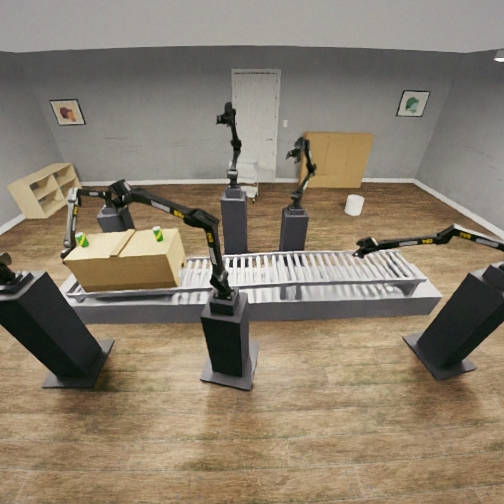

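Emit:
{"method": "execute_actions", "body": {"actions": [{"arm4":{"joints":{"joint1_rad":-0.3,"joint2_rad":2.55,"joint3_rad":1.56,"joint4_rad":-0.45}}}], "cameras": []}}

Emit:
{"method": "execute_actions", "body": {"actions": [{"arm4":{"joints":{"joint1_rad":-0.4}}}], "cameras": []}}

Emit:
{"method": "execute_actions", "body": {"actions": [{"arm4":{"joints":{"joint1_rad":-0.48}}}], "cameras": []}}

Emit:
{"method": "execute_actions", "body": {"actions": [{"arm4":{"joints":{"joint1_rad":-0.56}}}], "cameras": []}}

Emit:
{"method": "execute_actions", "body": {"actions": [{"arm4":{"joints":{"joint1_rad":-0.64}}}], "cameras": ["cam_high","arm4_cam_wrist"]}}

Scene clock: 67.30 s.
Motor temperatures (°C, as the motors report them): arm1=[24 30 31 25 22 23] | arm2=[22 26 30 22 25 24] | arm3=[24 23 27 21 25 24] | arm4=[24 28 30 24 23 21] | arm5=[21 21 26 23 24 23] | arm6=[21 26 28 22 24 23]
arm1.joint_positions: joint1_rad=+0.776 joint2_rad=+3.051 joint3_rad=+2.551 joint4_rad=-0.273 joint5_rad=+0.003 joint6_rad=+0.013 gripper_m=+0.001
arm1.joint_status: not commanded
arm1.hand: x=-0.8754 y=+0.0957 z=+0.7014 quat_wxyz=(-0.369, -0.283, -0.878, +0.114) (m; scene frame)
arm2.joint_positions: joint1_rad=+1.394 joint2_rad=+1.608 joint3_rad=+1.797 joint4_rad=-0.695 joint5_rad=+0.001 joint6_rad=-0.006 gripper_m=+0.001
arm2.joint_status: not commanded
arm2.hand: x=+0.8036 y=+0.3520 z=+1.2744 quat_wxyz=(-0.497, -0.166, -0.845, +0.109) (m; scene frame)
arm3.joint_positions: joint1_rad=+0.334 joint2_rad=+0.631 joint3_rad=+1.424 joint4_rad=-1.297 joint5_rad=+0.078 joint6_rad=-0.286 gripper_m=+0.095
arm3.joint_status: not commanded
arm3.hand: x=+1.4992 y=+0.3873 z=+1.5172 quat_wxyz=(-0.344, -0.408, -0.759, +0.372) (m; scene frame)
arm4.joint_positions: joint1_rad=-0.399 joint2_rad=+2.540 joint3_rad=+1.592 joint4_rad=-0.428 joint5_rad=+0.040 joint6_rad=-0.002 gripper_m=+0.000
arm4.joint_status: joint1_rad time_out (moved -0.085 of +0.013); the others done
arm4.on_its_own: joint1_rad reads -0.399 and still pushes toward -0.300 since a time_out
arm4.hand: x=+1.5931 y=-0.0039 z=+0.5791 quat_wxyz=(-0.091, +0.623, -0.776, -0.043) (m; scene frame)
arm5.joint_positions: joint1_rad=-0.054 joint2_rad=+0.458 joint3_rad=+1.416 joint4_rad=-1.280 joint5_rad=+0.236 joint6_rad=-0.102 gripper_m=+0.094
arm5.joint_status: not commanded
arm5.hand: x=+0.2121 y=-0.5495 z=+1.5904 quat_wxyz=(-0.516, +0.508, -0.626, -0.290) (m; scene frame)
arm6.joint_positions: joint1_rad=-0.672 joint2_rad=+0.486 joint3_rad=+1.376 joint4_rad=-1.459 joint5_rad=+0.233 joint6_rad=-0.079 gripper_m=+0.094
arm6.joint_status: not commanded
arm6.hand: x=-0.3984 y=-0.5939 z=+1.2890 quat_wxyz=(-0.478, +0.369, -0.791, -0.102) (m; scene frame)
pictures: none
No camera images: the call's "cameras" was empty. Leave "cameras" out to get every camera's image.

not run: a stop came earlier in this reply.

not run: a stop came earlier in this reply.

not run: a stop came earlier in this reply.

not run: a stop came earlier in this reply.

Emit:
{"method": "execute_actions", "body": {"actions": [{"arm4":{"joints":{"joint1_rad":-0.38}}}], "cameras": []}}

Emit:
{"method": "execute_actions", "body": {"actions": [{"arm4":{"joints":{"joint1_rad":-0.45}}}], "cameras": []}}

Emit:
{"method": "execute_actions", "body": {"actions": [{"arm4":{"joints":{"joint1_rad":-0.52}}}], "cameras": []}}

Emit:
{"method": "execute_actions", "body": {"actions": [{"arm4":{"joints":{"joint1_rad":-0.6}}}], "cameras": ["cam_high","arm4_cam_wrist"]}}

Scene clock: 70.57 s.
Motor temperatures (°C, as the motors report them): arm1=[24 30 31 25 22 23] | arm2=[22 26 30 22 25 24] | arm3=[24 23 27 21 25 24] | arm4=[24 28 29 24 23 21] | arm5=[21 21 26 23 24 23] | arm6=[21 26 28 22 24 23]
arm1.joint_positions: joint1_rad=+0.776 joint2_rad=+3.051 joint3_rad=+2.551 joint4_rad=-0.273 joint5_rad=+0.003 joint6_rad=+0.013 gripper_m=+0.001
arm1.joint_status: not commanded
arm1.hand: x=-0.8754 y=+0.0957 z=+0.7014 quat_wxyz=(-0.369, -0.283, -0.878, +0.114) (m; scene frame)
arm2.joint_positions: joint1_rad=+1.394 joint2_rad=+1.608 joint3_rad=+1.797 joint4_rad=-0.695 joint5_rad=+0.001 joint6_rad=-0.006 gripper_m=+0.001
arm2.joint_status: not commanded
arm2.hand: x=+0.8036 y=+0.3520 z=+1.2744 quat_wxyz=(-0.497, -0.166, -0.845, +0.109) (m; scene frame)
arm3.joint_positions: joint1_rad=+0.334 joint2_rad=+0.631 joint3_rad=+1.424 joint4_rad=-1.297 joint5_rad=+0.078 joint6_rad=-0.286 gripper_m=+0.095
arm3.joint_status: not commanded
arm3.hand: x=+1.4992 y=+0.3873 z=+1.5172 quat_wxyz=(-0.344, -0.408, -0.759, +0.372) (m; scene frame)
arm4.joint_positions: joint1_rad=-0.472 joint2_rad=+2.540 joint3_rad=+1.587 joint4_rad=-0.424 joint5_rad=+0.035 joint6_rad=-0.002 gripper_m=+0.000
arm4.joint_status: joint1_rad off_target (ended at -0.472, target -0.380)
arm4.hand: x=+1.6374 y=-0.0178 z=+0.5783 quat_wxyz=(-0.091, +0.594, -0.798, -0.041) (m; scene frame)
arm5.joint_positions: joint1_rad=-0.054 joint2_rad=+0.458 joint3_rad=+1.416 joint4_rad=-1.280 joint5_rad=+0.236 joint6_rad=-0.102 gripper_m=+0.094
arm5.joint_status: not commanded
arm5.hand: x=+0.2121 y=-0.5495 z=+1.5904 quat_wxyz=(-0.516, +0.508, -0.626, -0.290) (m; scene frame)
arm6.joint_positions: joint1_rad=-0.672 joint2_rad=+0.486 joint3_rad=+1.376 joint4_rad=-1.459 joint5_rad=+0.233 joint6_rad=-0.079 gripper_m=+0.094
arm6.joint_status: not commanded
arm6.hand: x=-0.3984 y=-0.5939 z=+1.2890 quat_wxyz=(-0.478, +0.369, -0.791, -0.102) (m; scene frame)
pictures: none
No camera images: the call's "cameras" was empty. Leave "cameras" out to get every camera's image.

Scene clock: 72.07 s.
Motor temperatures (°C, as the motors report them): arm1=[24 30 31 25 22 23] | arm2=[22 26 31 22 25 24] | arm3=[24 23 27 21 25 24] | arm4=[24 28 29 24 23 21] | arm5=[21 21 26 23 24 23] | arm6=[21 26 28 22 24 23]
arm1.joint_positions: joint1_rad=+0.776 joint2_rad=+3.051 joint3_rad=+2.551 joint4_rad=-0.273 joint5_rad=+0.003 joint6_rad=+0.013 gripper_m=+0.001
arm1.joint_status: not commanded
arm1.hand: x=-0.8754 y=+0.0957 z=+0.7014 quat_wxyz=(-0.369, -0.283, -0.878, +0.114) (m; scene frame)
arm2.joint_positions: joint1_rad=+1.394 joint2_rad=+1.608 joint3_rad=+1.797 joint4_rad=-0.695 joint5_rad=+0.001 joint6_rad=-0.006 gripper_m=+0.001
arm2.joint_status: not commanded
arm2.hand: x=+0.8036 y=+0.3520 z=+1.2744 quat_wxyz=(-0.497, -0.166, -0.845, +0.109) (m; scene frame)
arm3.joint_positions: joint1_rad=+0.334 joint2_rad=+0.631 joint3_rad=+1.424 joint4_rad=-1.297 joint5_rad=+0.078 joint6_rad=-0.286 gripper_m=+0.095
arm3.joint_status: not commanded
arm3.hand: x=+1.4992 y=+0.3873 z=+1.5172 quat_wxyz=(-0.344, -0.408, -0.759, +0.372) (m; scene frame)
arm4.joint_positions: joint1_rad=-0.534 joint2_rad=+2.540 joint3_rad=+1.589 joint4_rad=-0.423 joint5_rad=+0.033 joint6_rad=+0.003 gripper_m=+0.000
arm4.joint_status: joint1_rad off_target (ended at -0.534, target -0.450)
arm4.hand: x=+1.6748 y=-0.0296 z=+0.5790 quat_wxyz=(-0.092, +0.567, -0.818, -0.040) (m; scene frame)
arm5.joint_positions: joint1_rad=-0.054 joint2_rad=+0.458 joint3_rad=+1.416 joint4_rad=-1.280 joint5_rad=+0.236 joint6_rad=-0.102 gripper_m=+0.094
arm5.joint_status: not commanded
arm5.hand: x=+0.2121 y=-0.5495 z=+1.5904 quat_wxyz=(-0.516, +0.508, -0.626, -0.290) (m; scene frame)
arm6.joint_positions: joint1_rad=-0.672 joint2_rad=+0.486 joint3_rad=+1.376 joint4_rad=-1.459 joint5_rad=+0.233 joint6_rad=-0.079 gripper_m=+0.094
arm6.joint_status: not commanded
arm6.hand: x=-0.3984 y=-0.5939 z=+1.2890 quat_wxyz=(-0.478, +0.369, -0.791, -0.102) (m; scene frame)
pictures: none
No camera images: the call's "cameras" was empty. Leave "cameras" out to get every camera's image.

Scene clock: 73.33 s.
Motor temperatures (°C, as the motors report them): arm1=[24 30 31 25 22 23] | arm2=[22 26 31 22 25 24] | arm3=[24 23 27 21 25 24] | arm4=[24 28 29 24 23 21] | arm5=[21 21 26 23 24 23] | arm6=[21 26 28 22 24 23]
arm1.joint_positions: joint1_rad=+0.776 joint2_rad=+3.051 joint3_rad=+2.551 joint4_rad=-0.273 joint5_rad=+0.003 joint6_rad=+0.013 gripper_m=+0.001
arm1.joint_status: not commanded
arm1.hand: x=-0.8754 y=+0.0957 z=+0.7014 quat_wxyz=(-0.369, -0.283, -0.878, +0.114) (m; scene frame)
arm2.joint_positions: joint1_rad=+1.394 joint2_rad=+1.608 joint3_rad=+1.797 joint4_rad=-0.695 joint5_rad=+0.001 joint6_rad=-0.006 gripper_m=+0.001
arm2.joint_status: not commanded
arm2.hand: x=+0.8036 y=+0.3520 z=+1.2744 quat_wxyz=(-0.497, -0.166, -0.845, +0.109) (m; scene frame)
arm3.joint_positions: joint1_rad=+0.334 joint2_rad=+0.631 joint3_rad=+1.424 joint4_rad=-1.297 joint5_rad=+0.078 joint6_rad=-0.286 gripper_m=+0.095
arm3.joint_status: not commanded
arm3.hand: x=+1.4992 y=+0.3873 z=+1.5172 quat_wxyz=(-0.344, -0.408, -0.759, +0.372) (m; scene frame)
arm4.joint_positions: joint1_rad=-0.584 joint2_rad=+2.540 joint3_rad=+1.587 joint4_rad=-0.424 joint5_rad=+0.020 joint6_rad=+0.004 gripper_m=+0.000
arm4.joint_status: joint1_rad off_target (ended at -0.584, target -0.520)
arm4.hand: x=+1.7023 y=-0.0415 z=+0.5791 quat_wxyz=(-0.090, +0.546, -0.832, -0.043) (m; scene frame)
arm5.joint_positions: joint1_rad=-0.054 joint2_rad=+0.458 joint3_rad=+1.416 joint4_rad=-1.280 joint5_rad=+0.236 joint6_rad=-0.102 gripper_m=+0.094
arm5.joint_status: not commanded
arm5.hand: x=+0.2121 y=-0.5495 z=+1.5904 quat_wxyz=(-0.516, +0.508, -0.626, -0.290) (m; scene frame)
arm6.joint_positions: joint1_rad=-0.672 joint2_rad=+0.486 joint3_rad=+1.376 joint4_rad=-1.459 joint5_rad=+0.233 joint6_rad=-0.079 gripper_m=+0.094
arm6.joint_status: not commanded
arm6.hand: x=-0.3984 y=-0.5939 z=+1.2890 quat_wxyz=(-0.478, +0.369, -0.791, -0.102) (m; scene frame)
pictures: none
No camera images: the call's "cameras" was empty. Leave "cameras" out to get every camera's image.

Scene clock: 74.07 s.
Motor temperatures (°C, as the motors report them): arm1=[24 30 31 25 22 23] | arm2=[22 26 31 22 25 24] | arm3=[24 23 27 21 25 24] | arm4=[24 28 29 24 23 21] | arm5=[21 21 26 23 24 23] | arm6=[21 26 28 22 24 23]
arm1.joint_positions: joint1_rad=+0.776 joint2_rad=+3.051 joint3_rad=+2.551 joint4_rad=-0.273 joint5_rad=+0.003 joint6_rad=+0.013 gripper_m=+0.001
arm1.joint_status: not commanded
arm1.hand: x=-0.8754 y=+0.0957 z=+0.7014 quat_wxyz=(-0.369, -0.283, -0.878, +0.114) (m; scene frame)
arm2.joint_positions: joint1_rad=+1.394 joint2_rad=+1.608 joint3_rad=+1.797 joint4_rad=-0.695 joint5_rad=+0.001 joint6_rad=-0.006 gripper_m=+0.001
arm2.joint_status: not commanded
arm2.hand: x=+0.8036 y=+0.3520 z=+1.2744 quat_wxyz=(-0.497, -0.166, -0.845, +0.109) (m; scene frame)
arm3.joint_positions: joint1_rad=+0.334 joint2_rad=+0.631 joint3_rad=+1.424 joint4_rad=-1.297 joint5_rad=+0.078 joint6_rad=-0.286 gripper_m=+0.095
arm3.joint_status: not commanded
arm3.hand: x=+1.4992 y=+0.3873 z=+1.5172 quat_wxyz=(-0.344, -0.408, -0.759, +0.372) (m; scene frame)
arm4.joint_positions: joint1_rad=-0.599 joint2_rad=+2.540 joint3_rad=+1.568 joint4_rad=-0.438 joint5_rad=+0.004 joint6_rad=+0.004 gripper_m=+0.000
arm4.joint_status: all done
arm4.hand: x=+1.7028 y=-0.0572 z=+0.5734 quat_wxyz=(-0.072, +0.542, -0.837, -0.040) (m; scene frame)
arm5.joint_positions: joint1_rad=-0.054 joint2_rad=+0.458 joint3_rad=+1.416 joint4_rad=-1.280 joint5_rad=+0.236 joint6_rad=-0.102 gripper_m=+0.094
arm5.joint_status: not commanded
arm5.hand: x=+0.2121 y=-0.5495 z=+1.5904 quat_wxyz=(-0.516, +0.508, -0.626, -0.290) (m; scene frame)
arm6.joint_positions: joint1_rad=-0.672 joint2_rad=+0.486 joint3_rad=+1.376 joint4_rad=-1.459 joint5_rad=+0.233 joint6_rad=-0.079 gripper_m=+0.094
arm6.joint_status: not commanded
arm6.hand: x=-0.3984 y=-0.5939 z=+1.2890 quat_wxyz=(-0.478, +0.369, -0.791, -0.102) (m; scene frame)
pictures: arm4_cam_wrist, cam_high
camera_calibration (this result's frames):
arm4_cam_wrist: T_world_to_cam=[[0.913594, -0.406607, -0.00418273, -1.57798], [-0.36133, -0.816495, 0.450307, 0.316641], [-0.186513, -0.409886, -0.892864, 0.93322], [0, 0, 0, 1]] pos_world=[1.7301, -0.000567368, 0.684053]
Images, in order (width x height): arm4_cam_wrist 504x504, cam_high 504x504.

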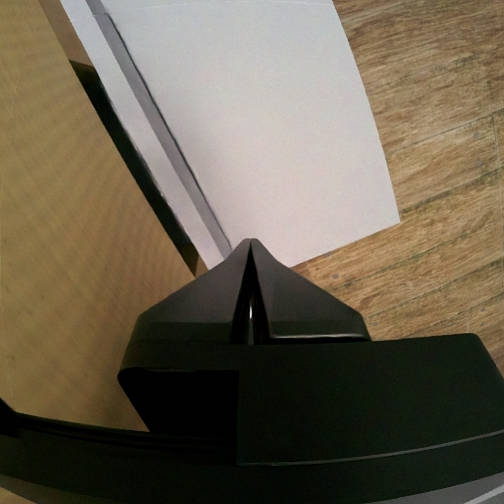

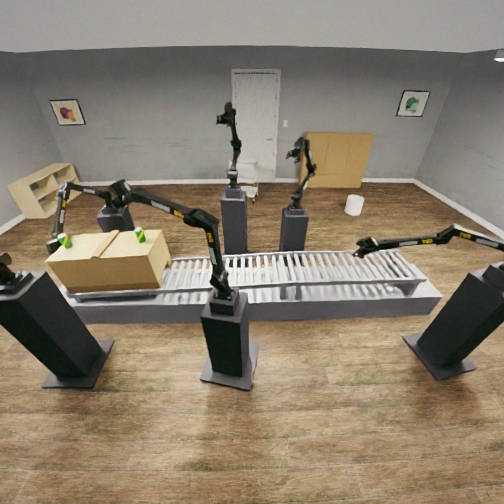

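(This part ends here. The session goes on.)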